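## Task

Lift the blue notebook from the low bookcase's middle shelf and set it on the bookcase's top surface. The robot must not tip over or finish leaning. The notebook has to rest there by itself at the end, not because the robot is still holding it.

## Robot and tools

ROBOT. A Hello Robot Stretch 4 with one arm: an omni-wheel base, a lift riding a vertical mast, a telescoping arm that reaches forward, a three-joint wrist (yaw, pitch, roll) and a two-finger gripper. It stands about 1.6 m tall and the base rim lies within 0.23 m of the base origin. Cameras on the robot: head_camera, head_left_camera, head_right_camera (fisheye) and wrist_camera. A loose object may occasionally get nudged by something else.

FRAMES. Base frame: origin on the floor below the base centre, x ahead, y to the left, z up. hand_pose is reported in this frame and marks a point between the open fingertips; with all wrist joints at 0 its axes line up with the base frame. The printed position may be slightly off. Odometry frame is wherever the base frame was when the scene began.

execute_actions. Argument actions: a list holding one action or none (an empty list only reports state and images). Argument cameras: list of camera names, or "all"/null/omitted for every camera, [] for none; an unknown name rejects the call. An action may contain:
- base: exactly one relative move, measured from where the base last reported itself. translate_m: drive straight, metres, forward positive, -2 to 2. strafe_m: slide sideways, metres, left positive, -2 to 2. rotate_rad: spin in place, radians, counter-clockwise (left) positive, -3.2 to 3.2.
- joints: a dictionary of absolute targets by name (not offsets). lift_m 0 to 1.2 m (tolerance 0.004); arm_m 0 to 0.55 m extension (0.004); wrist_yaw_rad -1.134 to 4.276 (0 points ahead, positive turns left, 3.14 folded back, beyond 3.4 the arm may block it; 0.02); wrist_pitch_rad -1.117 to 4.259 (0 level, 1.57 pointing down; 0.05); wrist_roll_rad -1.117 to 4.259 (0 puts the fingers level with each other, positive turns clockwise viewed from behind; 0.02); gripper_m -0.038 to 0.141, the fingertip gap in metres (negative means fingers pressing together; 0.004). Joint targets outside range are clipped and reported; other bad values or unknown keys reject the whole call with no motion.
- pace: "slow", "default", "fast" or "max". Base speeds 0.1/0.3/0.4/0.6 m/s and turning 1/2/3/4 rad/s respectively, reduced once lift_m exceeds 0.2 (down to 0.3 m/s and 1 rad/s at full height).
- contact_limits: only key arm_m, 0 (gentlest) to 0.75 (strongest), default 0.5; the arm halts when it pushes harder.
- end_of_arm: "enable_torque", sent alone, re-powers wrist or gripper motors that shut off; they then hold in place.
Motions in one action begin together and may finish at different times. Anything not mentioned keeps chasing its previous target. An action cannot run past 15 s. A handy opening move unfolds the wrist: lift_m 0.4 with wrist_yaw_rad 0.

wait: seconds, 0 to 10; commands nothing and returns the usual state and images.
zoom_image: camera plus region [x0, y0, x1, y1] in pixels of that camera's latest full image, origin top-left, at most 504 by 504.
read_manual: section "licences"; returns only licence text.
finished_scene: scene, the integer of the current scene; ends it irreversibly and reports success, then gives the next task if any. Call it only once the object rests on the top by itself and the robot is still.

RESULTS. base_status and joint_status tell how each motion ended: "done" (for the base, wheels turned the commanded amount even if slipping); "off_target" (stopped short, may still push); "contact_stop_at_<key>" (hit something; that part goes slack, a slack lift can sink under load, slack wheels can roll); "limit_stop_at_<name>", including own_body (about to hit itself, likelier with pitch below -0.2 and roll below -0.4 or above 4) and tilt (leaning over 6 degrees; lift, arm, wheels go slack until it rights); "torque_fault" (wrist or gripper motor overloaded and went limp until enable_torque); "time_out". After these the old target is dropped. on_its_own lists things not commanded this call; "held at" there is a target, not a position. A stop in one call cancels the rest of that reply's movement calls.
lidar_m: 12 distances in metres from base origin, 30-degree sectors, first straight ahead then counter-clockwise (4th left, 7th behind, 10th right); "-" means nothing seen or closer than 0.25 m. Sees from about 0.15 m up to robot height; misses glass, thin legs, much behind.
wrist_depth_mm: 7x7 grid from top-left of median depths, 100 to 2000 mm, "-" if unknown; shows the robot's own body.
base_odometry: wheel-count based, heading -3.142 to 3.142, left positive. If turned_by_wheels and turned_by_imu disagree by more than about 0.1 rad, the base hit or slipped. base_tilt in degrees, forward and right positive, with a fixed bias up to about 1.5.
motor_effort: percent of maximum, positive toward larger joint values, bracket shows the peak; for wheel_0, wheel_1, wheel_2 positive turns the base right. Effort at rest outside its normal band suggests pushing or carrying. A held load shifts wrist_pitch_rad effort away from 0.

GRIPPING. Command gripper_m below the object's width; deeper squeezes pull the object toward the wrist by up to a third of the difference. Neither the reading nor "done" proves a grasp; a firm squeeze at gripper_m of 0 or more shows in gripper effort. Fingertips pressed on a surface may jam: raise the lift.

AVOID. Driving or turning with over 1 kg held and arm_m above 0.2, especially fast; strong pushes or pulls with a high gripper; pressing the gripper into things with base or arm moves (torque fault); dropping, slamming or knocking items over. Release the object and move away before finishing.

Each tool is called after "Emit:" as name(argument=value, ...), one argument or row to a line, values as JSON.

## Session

Emit:
execute_actions(
  actions=[],
)

Scene clock: 0.00 s.
base_odometry: x=+0.000 y=+0.000 heading=+0.000 (m, m, rad; odometry frame)
turned_by_wheels: +0.000 (rad since the last result)
turned_by_imu: +0.000 (rad since the last result)
base_tilt: forward=-1.1 right=+0.6 (deg)
lidar_m: 0.65 0.68 1.17 2.83 2.97 3.27 3.21 1.26 0.89 0.86 0.95 0.67
base_status: not commanded
joint_positions: lift_m=+0.269 arm_m=-0.001 wrist_yaw_rad=+3.048 wrist_pitch_rad=-0.008 wrist_roll_rad=-0.010 gripper_m=+0.057
joint_status: not commanded
motor_effort: lift_m=+20 arm_m=+0 wrist_yaw_rad=+0 wrist_pitch_rad=-6 wrist_roll_rad=+0 gripper_m=-5 wheel_0=+0 wheel_1=+0 wheel_2=+0 (%)
hand_pose: x=-0.1089 y=+0.1139 z=+0.4492 quat_wxyz=(+0.047, +0.004, -0.005, +0.999) (m; base frame)
wrist_depth_mm: - 136 - - - - - / - 131 - - - - - / 107 139 236 - - - - / 139 166 - - - - - / 1499 - - - 1756 - 1983 / 1336 1397 1182 1308 1182 1160 1205 / 976 960 991 - 976 891 891
pictures: head_camera, head_left_camera, head_right_camera, wrist_camera
Images, in order (width x height): head_camera 420x560, head_left_camera 420x672, head_right_camera 420x672, wrist_camera 616x392.

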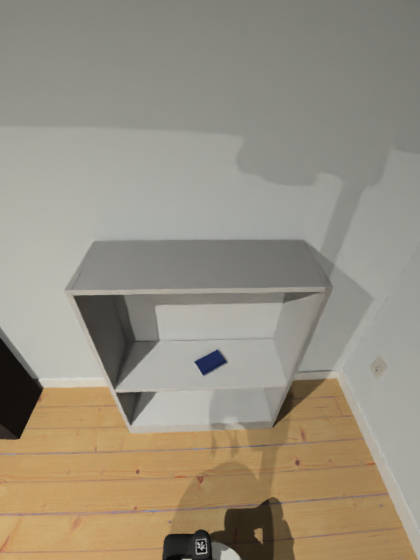

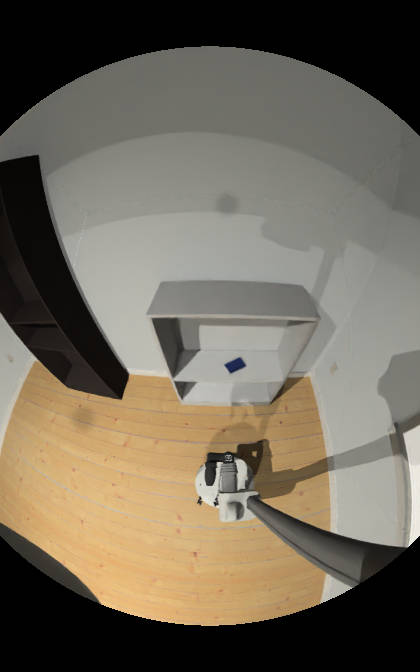

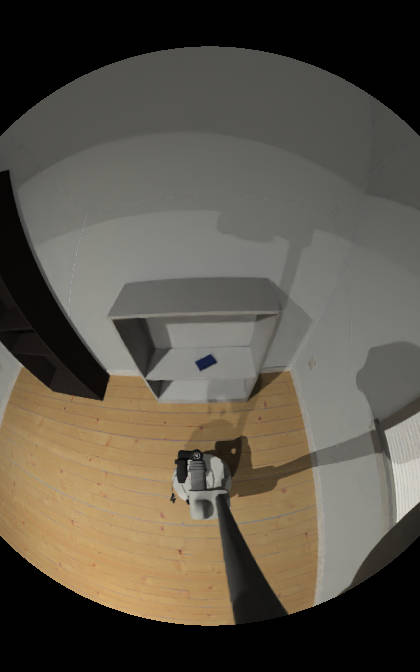

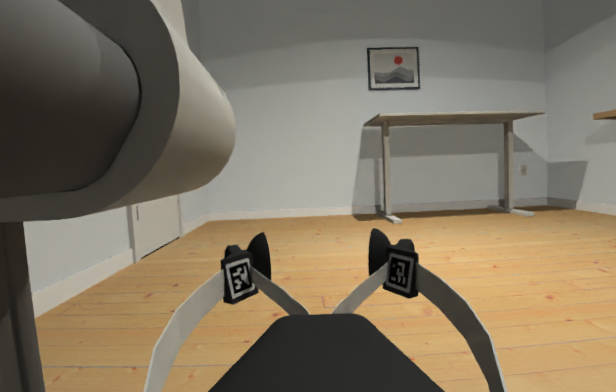

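Emit:
execute_actions(
  actions=[
    {"joints":{"lift_m":0.56,"wrist_yaw_rad":-1.0,"gripper_m":0.14,"wrist_pitch_rad":0.5,"arm_m":0.1},"base":{"strafe_m":0.24},"pace":"fast"},
  ],
  cameras=["head_camera"],
)

Emit:
zoom_image(
  camera="head_camera",
  region=[160,300,360,450],
)

Emit:
execute_actions(
  actions=[
    {"joints":{"arm_m":0.45},"pace":"fast"},
  ],
  cameras=["head_camera","wrist_camera"],
)

Scene clock: 11.17 s.
base_odometry: x=+0.000 y=+0.240 heading=+0.000 (m, m, rad; odometry frame)
turned_by_wheels: +0.000 (rad since the last result)
turned_by_imu: +0.001 (rad since the last result)
base_tilt: forward=-1.0 right=+0.6 (deg)
lidar_m: 0.65 1.01 0.99 2.58 2.69 3.27 3.88 1.56 1.15 1.10 0.92 0.68
base_status: done
joint_positions: lift_m=+0.560 arm_m=+0.099 wrist_yaw_rad=-0.999 wrist_pitch_rad=+0.502 wrist_roll_rad=-0.010 gripper_m=+0.140
joint_status: all done
motor_effort: lift_m=+22(25) arm_m=+6(7) wrist_yaw_rad=-2(9) wrist_pitch_rad=-5(4) wrist_roll_rad=-1(0) gripper_m=+0(1) wheel_0=+0(10) wheel_1=+0(12) wheel_2=+0(0) (%)
hand_pose: x=+0.3330 y=-0.2600 z=+0.5993 quat_wxyz=(+0.851, +0.115, +0.220, -0.463) (m; base frame)
wrist_depth_mm: 564 661 715 1138 1060 917 820 / 585 707 798 1229 1138 976 878 / 609 668 668 1308 1229 1060 946 / 496 525 946 1255 1308 1118 1008 / 436 788 960 1042 1118 991 1008 / 699 788 798 166 904 891 891 / 707 707 759 - 820 788 788
pictures: head_camera
Images, in order (width x height): head_camera 420x560.

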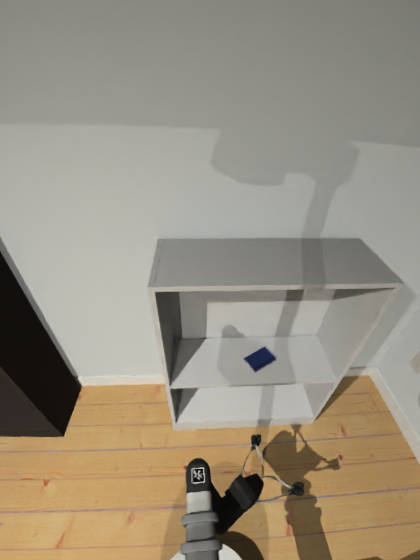

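Region (160, 300, 360, 450) of head_camera's 420x560 image, scaled by 2.520, with more detail than that image has; it fills the top 378 rows of this view, and the rest is white.

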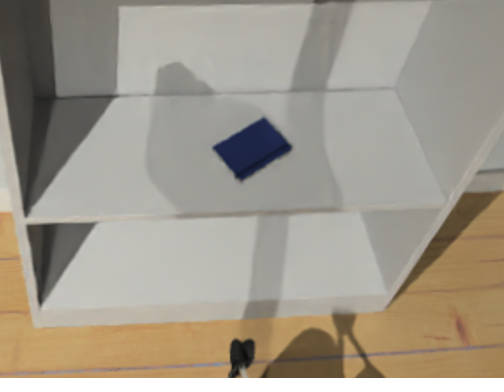

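Scene clock: 12.97 s.
base_odometry: x=+0.000 y=+0.240 heading=+0.000 (m, m, rad; odometry frame)
turned_by_wheels: +0.000 (rad since the last result)
turned_by_imu: +0.001 (rad since the last result)
base_tilt: forward=-1.0 right=+0.6 (deg)
lidar_m: 0.65 1.00 1.00 2.55 2.72 3.29 3.88 1.59 1.17 1.10 0.92 0.67
base_status: not commanded
joint_positions: lift_m=+0.560 arm_m=+0.449 wrist_yaw_rad=-1.000 wrist_pitch_rad=+0.502 wrist_roll_rad=-0.010 gripper_m=+0.140
joint_status: all done
motor_effort: lift_m=+22(22) arm_m=+6(8) wrist_yaw_rad=-2(2) wrist_pitch_rad=-5(4) wrist_roll_rad=-1(1) gripper_m=-1(1) wheel_0=+0(0) wheel_1=+0(1) wheel_2=+0(0) (%)
hand_pose: x=+0.6829 y=-0.2601 z=+0.5993 quat_wxyz=(+0.851, +0.115, +0.220, -0.463) (m; base frame)
wrist_depth_mm: 279 330 415 535 530 477 842 / 291 343 436 580 564 517 878 / 301 366 466 591 591 559 946 / 314 384 469 488 480 1078 1008 / 330 379 384 379 392 1008 1025 / 329 327 322 166 741 878 891 / 293 289 296 - 723 788 778
pictures: head_camera, wrist_camera
Images, in order (width x height): head_camera 420x560, wrist_camera 616x392.

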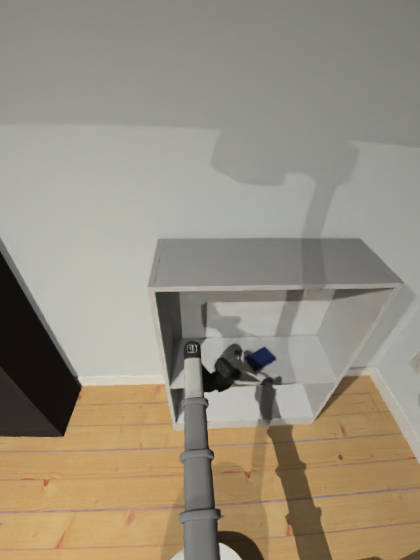

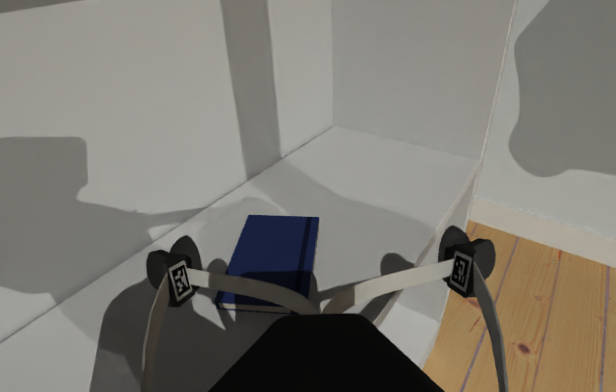

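Emit:
execute_actions(
  actions=[
    {"joints":{"arm_m":0.543,"lift_m":0.51,"gripper_m":0.11},"base":{"strafe_m":-0.059}},
  ],
  cameras=["head_camera","wrist_camera"],
)

Scene clock: 22.27 s.
base_odometry: x=+0.000 y=+0.181 heading=+0.000 (m, m, rad; odometry frame)
turned_by_wheels: +0.000 (rad since the last result)
turned_by_imu: +0.001 (rad since the last result)
base_tilt: forward=-1.0 right=+0.6 (deg)
lidar_m: 0.65 0.70 1.02 2.63 2.77 3.28 3.72 1.51 1.09 1.04 1.15 0.67
base_status: done
joint_positions: lift_m=+0.510 arm_m=+0.542 wrist_yaw_rad=-1.000 wrist_pitch_rad=+0.502 wrist_roll_rad=-0.010 gripper_m=+0.110
joint_status: all done
motor_effort: lift_m=+16(21) arm_m=+6(7) wrist_yaw_rad=-2(1) wrist_pitch_rad=-5(4) wrist_roll_rad=+0(1) gripper_m=-1(2) wheel_0=-1(7) wheel_1=+1(6) wheel_2=+0(0) (%)
hand_pose: x=+0.7759 y=-0.2601 z=+0.5497 quat_wxyz=(+0.851, +0.115, +0.220, -0.463) (m; base frame)
wrist_depth_mm: 202 238 300 387 469 413 370 / 210 251 314 415 504 439 397 / 218 263 334 452 504 462 436 / 227 278 357 394 387 379 917 / 238 291 312 304 301 300 946 / 251 274 255 161 256 254 842 / 238 235 240 - 234 233 732
pictures: head_camera, wrist_camera
Images, in order (width x height): head_camera 420x560, wrist_camera 616x392.

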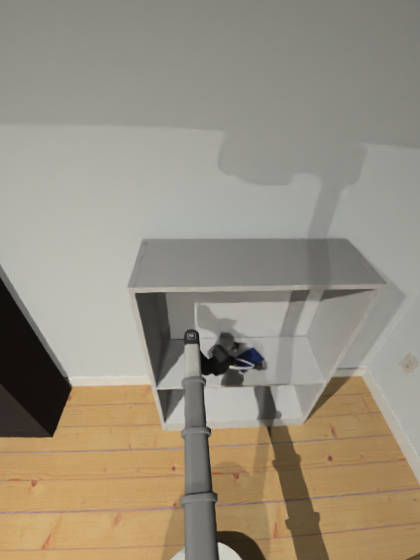

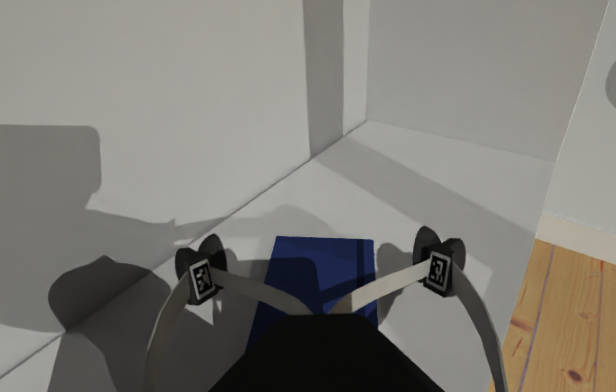

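Emit:
execute_actions(
  actions=[
    {"joints":{"lift_m":0.488,"gripper_m":0.095},"pace":"slow"},
  ],
  cameras=["wrist_camera"],
)

Scene clock: 26.57 s.
base_odometry: x=+0.000 y=+0.181 heading=+0.000 (m, m, rad; odometry frame)
turned_by_wheels: +0.000 (rad since the last result)
turned_by_imu: +0.001 (rad since the last result)
base_tilt: forward=-1.0 right=+0.6 (deg)
lidar_m: 0.65 0.70 1.05 2.64 2.77 3.29 3.72 1.50 1.09 1.04 1.14 0.69
base_status: not commanded
joint_positions: lift_m=+0.488 arm_m=+0.542 wrist_yaw_rad=-1.000 wrist_pitch_rad=+0.502 wrist_roll_rad=-0.010 gripper_m=+0.095
joint_status: all done
motor_effort: lift_m=+17(17) arm_m=+7(7) wrist_yaw_rad=-1(0) wrist_pitch_rad=-4(4) wrist_roll_rad=+0(1) gripper_m=-2(2) wheel_0=-1(1) wheel_1=+1(1) wheel_2=+0(0) (%)
hand_pose: x=+0.7759 y=-0.2601 z=+0.5277 quat_wxyz=(+0.851, +0.115, +0.220, -0.463) (m; base frame)
wrist_depth_mm: 202 240 298 387 473 415 370 / 211 250 314 421 508 442 397 / 218 264 336 430 449 439 427 / 227 276 343 351 347 340 917 / 238 282 279 271 258 277 946 / 240 248 228 227 226 229 809 / 214 210 213 - 211 208 715
pictures: wrist_camera
Images, in order (width x height): wrist_camera 616x392.

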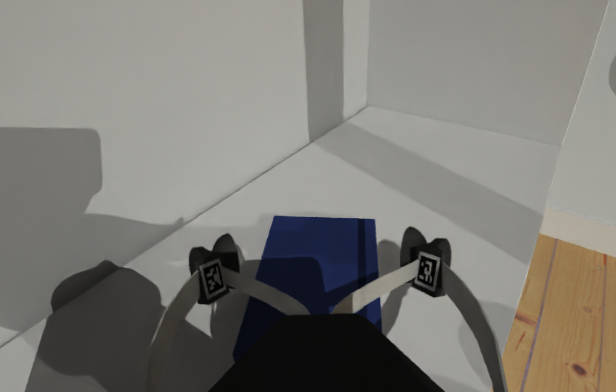

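Emit:
execute_actions(
  actions=[
    {"joints":{"lift_m":0.477},"pace":"slow"},
  ],
  cameras=[],
)

Emit:
execute_actions(
  actions=[
    {"joints":{"gripper_m":0.02}},
  ],
  cameras=["wrist_camera"],
)

Emit:
execute_actions(
  actions=[
    {"joints":{"lift_m":0.52}},
  ],
  cameras=["wrist_camera"],
)

Scene clock: 34.17 s.
base_odometry: x=+0.000 y=+0.181 heading=+0.000 (m, m, rad; odometry frame)
turned_by_wheels: +0.000 (rad since the last result)
turned_by_imu: +0.001 (rad since the last result)
base_tilt: forward=-1.1 right=+0.6 (deg)
lidar_m: 0.64 0.70 1.02 2.62 2.77 3.28 3.71 1.50 1.08 1.04 1.14 0.67
base_status: not commanded
joint_positions: lift_m=+0.477 arm_m=+0.542 wrist_yaw_rad=-1.000 wrist_pitch_rad=+0.502 wrist_roll_rad=-0.010 gripper_m=+0.095
joint_status: all done
motor_effort: lift_m=+17(16) arm_m=+7(7) wrist_yaw_rad=-1(1) wrist_pitch_rad=-4(4) wrist_roll_rad=-1(0) gripper_m=-2(3) wheel_0=-1(1) wheel_1=+0(1) wheel_2=+0(0) (%)
hand_pose: x=+0.7759 y=-0.2601 z=+0.5168 quat_wxyz=(+0.851, +0.115, +0.220, -0.463) (m; base frame)
wrist_depth_mm: 202 238 300 387 469 413 370 / 211 250 314 418 508 442 397 / 218 263 334 413 424 421 421 / 227 277 325 336 329 322 931 / 237 271 257 256 244 260 917 / 234 233 216 213 211 216 788 / 202 199 198 - 198 197 707
pictures: none
No camera images: the call's "cameras" was empty. Leave "cameras" out to get every camera's image.

Scene clock: 35.73 s.
base_odometry: x=+0.000 y=+0.181 heading=+0.000 (m, m, rad; odometry frame)
turned_by_wheels: +0.000 (rad since the last result)
turned_by_imu: +0.000 (rad since the last result)
base_tilt: forward=-1.0 right=+0.6 (deg)
lidar_m: 0.66 0.70 1.03 2.64 2.78 3.28 3.71 1.51 1.09 1.05 1.16 0.67
base_status: not commanded
joint_positions: lift_m=+0.477 arm_m=+0.542 wrist_yaw_rad=-1.000 wrist_pitch_rad=+0.502 wrist_roll_rad=-0.010 gripper_m=+0.021
joint_status: all done
motor_effort: lift_m=+16(16) arm_m=+6(6) wrist_yaw_rad=-1(1) wrist_pitch_rad=-5(6) wrist_roll_rad=-1(1) gripper_m=-32(34) wheel_0=-1(1) wheel_1=+1(1) wheel_2=+0(0) (%)
hand_pose: x=+0.7758 y=-0.2601 z=+0.5167 quat_wxyz=(+0.851, +0.115, +0.220, -0.463) (m; base frame)
wrist_depth_mm: 202 239 298 389 469 413 373 / 211 250 315 421 508 442 394 / 218 263 334 413 424 415 418 / 227 277 325 336 327 324 917 / 238 271 274 245 229 262 917 / 233 226 199 211 211 207 788 / 202 200 201 - 198 196 699
pictures: wrist_camera
Images, in order (width x height): wrist_camera 616x392.

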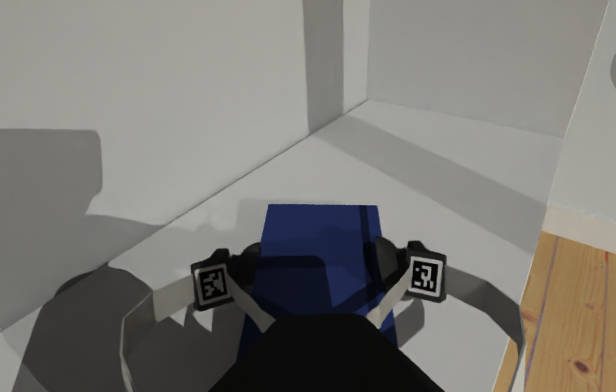

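Scene clock: 36.77 s.
base_odometry: x=+0.000 y=+0.181 heading=+0.000 (m, m, rad; odometry frame)
turned_by_wheels: +0.000 (rad since the last result)
turned_by_imu: +0.000 (rad since the last result)
base_tilt: forward=-1.1 right=+0.6 (deg)
lidar_m: 0.65 0.70 1.03 2.63 2.78 3.29 3.74 1.50 1.08 1.05 1.16 0.68
base_status: not commanded
joint_positions: lift_m=+0.520 arm_m=+0.542 wrist_yaw_rad=-1.000 wrist_pitch_rad=+0.502 wrist_roll_rad=-0.010 gripper_m=+0.021
joint_status: all done
motor_effort: lift_m=+23(24) arm_m=+7(6) wrist_yaw_rad=+0(1) wrist_pitch_rad=-6(6) wrist_roll_rad=-1(0) gripper_m=-33(33) wheel_0=-1(1) wheel_1=+1(1) wheel_2=+0(0) (%)
hand_pose: x=+0.7758 y=-0.2600 z=+0.5591 quat_wxyz=(+0.851, +0.115, +0.220, -0.463) (m; base frame)
wrist_depth_mm: 202 238 300 387 473 413 373 / 211 251 314 418 504 439 397 / 218 264 336 455 517 459 442 / 228 277 355 410 402 397 931 / 237 293 329 243 236 322 976 / 251 274 200 211 216 255 842 / 245 245 247 - 244 242 750
pictures: wrist_camera
Images, in order (width x height): wrist_camera 616x392.

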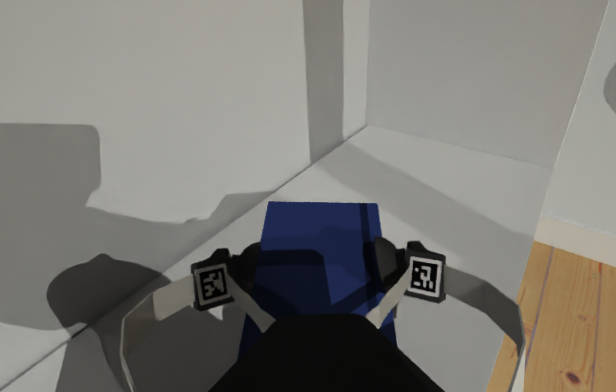

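Emit:
execute_actions(
  actions=[
    {"joints":{"arm_m":0.22}},
  ],
  cameras=[],
)

Emit:
execute_actions(
  actions=[
    {"joints":{"lift_m":1.13},"pace":"fast"},
  ],
  cameras=["wrist_camera","head_camera"],
)

Scene clock: 43.27 s.
base_odometry: x=+0.000 y=+0.181 heading=+0.000 (m, m, rad; odometry frame)
turned_by_wheels: +0.000 (rad since the last result)
turned_by_imu: +0.002 (rad since the last result)
base_tilt: forward=-1.1 right=+0.7 (deg)
lidar_m: 0.65 0.71 1.03 2.62 2.78 3.28 3.71 1.53 1.08 1.04 1.16 0.69
base_status: not commanded
joint_positions: lift_m=+0.520 arm_m=+0.221 wrist_yaw_rad=-1.000 wrist_pitch_rad=+0.502 wrist_roll_rad=-0.010 gripper_m=+0.021
joint_status: all done
motor_effort: lift_m=+23(22) arm_m=-7(7) wrist_yaw_rad=-1(1) wrist_pitch_rad=-7(7) wrist_roll_rad=+0(1) gripper_m=-32(32) wheel_0=-1(1) wheel_1=+0(1) wheel_2=+0(0) (%)
hand_pose: x=+0.4551 y=-0.2600 z=+0.5590 quat_wxyz=(+0.851, +0.115, +0.220, -0.463) (m; base frame)
wrist_depth_mm: 462 549 627 549 991 878 778 / 480 574 676 603 1078 917 831 / 500 554 549 609 1160 1008 891 / 439 427 466 668 1205 1098 960 / 349 375 768 245 236 1025 976 / 315 654 200 211 216 798 842 / 603 661 676 - 768 741 750
pictures: none
No camera images: the call's "cameras" was empty. Leave "cameras" out to get every camera's image.

Scene clock: 45.87 s.
base_odometry: x=+0.000 y=+0.181 heading=+0.000 (m, m, rad; odometry frame)
turned_by_wheels: +0.000 (rad since the last result)
turned_by_imu: +0.001 (rad since the last result)
base_tilt: forward=-1.1 right=+0.6 (deg)
lidar_m: 0.65 0.71 1.03 2.62 2.77 3.28 3.73 1.49 1.08 1.04 1.15 0.69
base_status: not commanded
joint_positions: lift_m=+1.130 arm_m=+0.221 wrist_yaw_rad=-1.000 wrist_pitch_rad=+0.502 wrist_roll_rad=-0.010 gripper_m=+0.021
joint_status: all done
motor_effort: lift_m=+22(24) arm_m=-7(7) wrist_yaw_rad=-1(1) wrist_pitch_rad=-7(7) wrist_roll_rad=-1(1) gripper_m=-33(33) wheel_0=-1(1) wheel_1=+1(1) wheel_2=+0(1) (%)
hand_pose: x=+0.4551 y=-0.2600 z=+1.1690 quat_wxyz=(+0.851, +0.115, +0.220, -0.463) (m; base frame)
wrist_depth_mm: 492 580 723 946 1008 866 778 / 517 609 768 1025 1078 931 809 / 535 609 627 654 1182 1008 878 / 504 496 496 539 1281 1060 960 / 404 402 424 245 236 1160 1025 / 332 355 200 211 216 1160 1098 / 603 750 904 - 1464 1366 1182
pictures: head_camera, wrist_camera
Images, in order (width x height): head_camera 420x560, wrist_camera 616x392.

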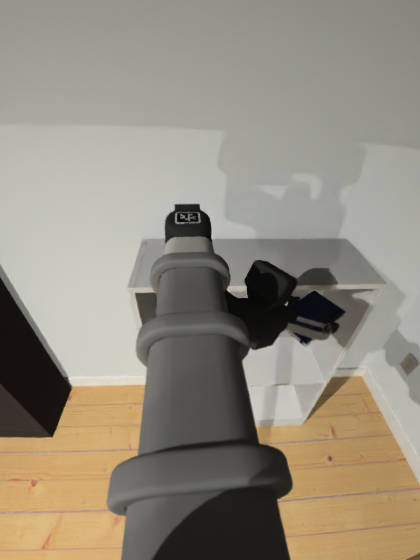

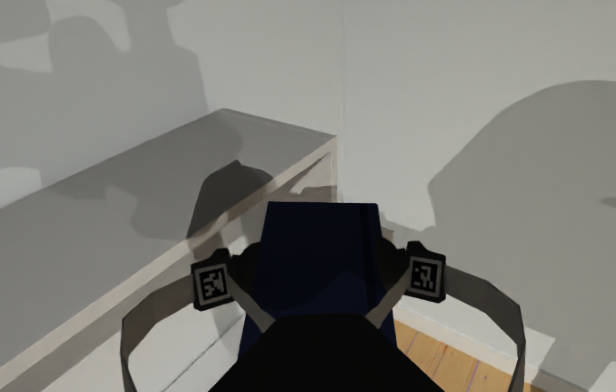

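Emit:
execute_actions(
  actions=[
    {"joints":{"arm_m":0.54,"lift_m":1.075}},
  ],
  cameras=["wrist_camera"],
)

Scene clock: 51.10 s.
base_odometry: x=+0.000 y=+0.181 heading=+0.000 (m, m, rad; odometry frame)
turned_by_wheels: +0.000 (rad since the last result)
turned_by_imu: +0.002 (rad since the last result)
base_tilt: forward=-1.0 right=+0.6 (deg)
lidar_m: 0.64 0.69 1.04 2.62 2.78 3.28 3.71 1.51 1.09 1.04 1.14 0.67
base_status: not commanded
joint_positions: lift_m=+1.075 arm_m=+0.539 wrist_yaw_rad=-1.000 wrist_pitch_rad=+0.503 wrist_roll_rad=-0.010 gripper_m=+0.021
joint_status: all done
motor_effort: lift_m=+17(22) arm_m=+7(8) wrist_yaw_rad=-1(1) wrist_pitch_rad=-7(7) wrist_roll_rad=+0(0) gripper_m=-32(32) wheel_0=-1(1) wheel_1=+0(0) wheel_2=+0(0) (%)
hand_pose: x=+0.7728 y=-0.2600 z=+1.1145 quat_wxyz=(+0.851, +0.115, +0.220, -0.463) (m; base frame)
wrist_depth_mm: 232 272 342 445 640 866 788 / 241 286 359 480 715 946 842 / 249 300 382 466 473 466 891 / 258 315 375 370 364 362 931 / 271 307 307 243 236 291 1042 / 260 252 200 211 216 232 1118 / 225 222 224 - 220 220 1205
pictures: wrist_camera
Images, in order (width x height): wrist_camera 616x392.

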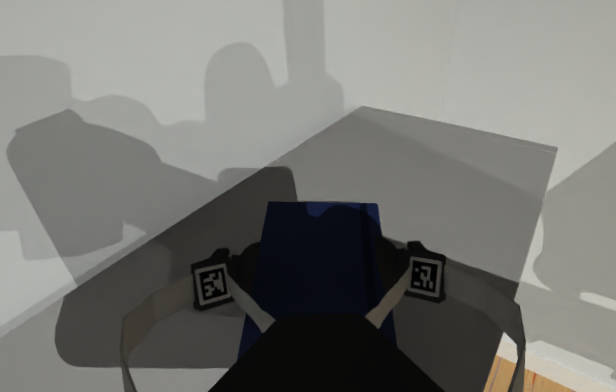

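Emit:
execute_actions(
  actions=[
    {"joints":{"lift_m":1.055},"pace":"slow"},
  ],
  cameras=[],
)

Emit:
execute_actions(
  actions=[
    {"joints":{"gripper_m":0.11}},
  ],
  cameras=[],
)

Emit:
execute_actions(
  actions=[
    {"joints":{"lift_m":1.11},"pace":"fast"},
  ],
  cameras=["wrist_camera","head_camera"],
)

Scene clock: 57.10 s.
base_odometry: x=+0.000 y=+0.181 heading=+0.000 (m, m, rad; odometry frame)
turned_by_wheels: +0.000 (rad since the last result)
turned_by_imu: +0.001 (rad since the last result)
base_tilt: forward=-1.1 right=+0.7 (deg)
lidar_m: 0.64 0.69 1.02 2.63 2.76 3.28 3.73 1.51 1.09 1.04 1.14 0.68
base_status: not commanded
joint_positions: lift_m=+1.055 arm_m=+0.539 wrist_yaw_rad=-1.000 wrist_pitch_rad=+0.503 wrist_roll_rad=-0.010 gripper_m=+0.021
joint_status: all done
motor_effort: lift_m=+16(17) arm_m=+6(6) wrist_yaw_rad=-1(1) wrist_pitch_rad=-7(7) wrist_roll_rad=-1(0) gripper_m=-32(33) wheel_0=-1(1) wheel_1=+1(0) wheel_2=+0(0) (%)
hand_pose: x=+0.7728 y=-0.2600 z=+1.0945 quat_wxyz=(+0.851, +0.115, +0.220, -0.463) (m; base frame)
wrist_depth_mm: 231 273 342 445 647 878 788 / 239 286 359 480 691 931 831 / 249 300 384 436 424 421 866 / 258 315 343 336 329 325 931 / 268 281 277 245 229 265 1025 / 236 228 200 211 212 210 1138 / 204 200 202 - 200 198 1182
pictures: none
No camera images: the call's "cameras" was empty. Leave "cameras" out to get every camera's image.

Scene clock: 58.83 s.
base_odometry: x=+0.000 y=+0.181 heading=+0.000 (m, m, rad; odometry frame)
turned_by_wheels: +0.000 (rad since the last result)
turned_by_imu: +0.001 (rad since the last result)
base_tilt: forward=-1.1 right=+0.7 (deg)
lidar_m: 0.64 0.70 1.03 2.63 2.77 3.27 3.72 1.51 1.09 1.04 1.15 0.68
base_status: not commanded
joint_positions: lift_m=+1.055 arm_m=+0.539 wrist_yaw_rad=-1.000 wrist_pitch_rad=+0.502 wrist_roll_rad=-0.010 gripper_m=+0.110
joint_status: all done
motor_effort: lift_m=+16(17) arm_m=+7(7) wrist_yaw_rad=-1(0) wrist_pitch_rad=-6(7) wrist_roll_rad=+0(0) gripper_m=-1(31) wheel_0=-1(1) wheel_1=+1(1) wheel_2=+0(0) (%)
hand_pose: x=+0.7728 y=-0.2600 z=+1.0945 quat_wxyz=(+0.851, +0.115, +0.220, -0.463) (m; base frame)
wrist_depth_mm: 231 272 342 442 647 866 788 / 241 286 357 473 683 960 831 / 250 300 382 439 427 418 866 / 259 315 343 336 330 325 931 / 268 282 265 258 254 256 1025 / 236 236 219 161 215 217 1098 / 204 201 202 - 201 199 1205
pictures: none
No camera images: the call's "cameras" was empty. Leave "cameras" out to get every camera's image.

Scene clock: 59.77 s.
base_odometry: x=+0.000 y=+0.181 heading=+0.000 (m, m, rad; odometry frame)
turned_by_wheels: +0.000 (rad since the last result)
turned_by_imu: +0.000 (rad since the last result)
base_tilt: forward=-1.1 right=+0.6 (deg)
lidar_m: 0.65 0.69 1.03 2.62 2.79 3.29 3.73 1.51 1.08 1.05 1.13 0.67
base_status: not commanded
joint_positions: lift_m=+1.110 arm_m=+0.539 wrist_yaw_rad=-1.000 wrist_pitch_rad=+0.502 wrist_roll_rad=-0.010 gripper_m=+0.110
joint_status: all done
motor_effort: lift_m=+22(24) arm_m=+7(6) wrist_yaw_rad=-1(1) wrist_pitch_rad=-6(6) wrist_roll_rad=-1(0) gripper_m=-2(2) wheel_0=-1(1) wheel_1=+1(1) wheel_2=+0(0) (%)
hand_pose: x=+0.7728 y=-0.2600 z=+1.1491 quat_wxyz=(+0.851, +0.115, +0.220, -0.463) (m; base frame)
wrist_depth_mm: 231 272 342 445 647 866 798 / 239 286 359 477 715 917 842 / 250 301 382 504 559 976 891 / 257 317 404 433 427 421 931 / 272 334 347 355 336 340 1042 / 286 304 283 161 283 282 1118 / 263 260 265 - 259 257 1205
pictures: head_camera, wrist_camera
Images, in order (width x height): head_camera 420x560, wrist_camera 616x392.

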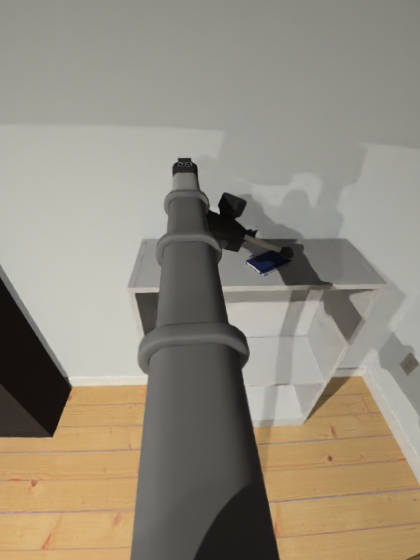

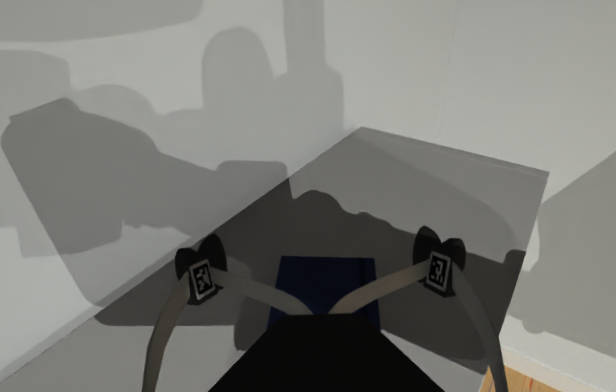

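Emit:
finished_scene(
  scene=2,
)

The scene is finished: the task was done.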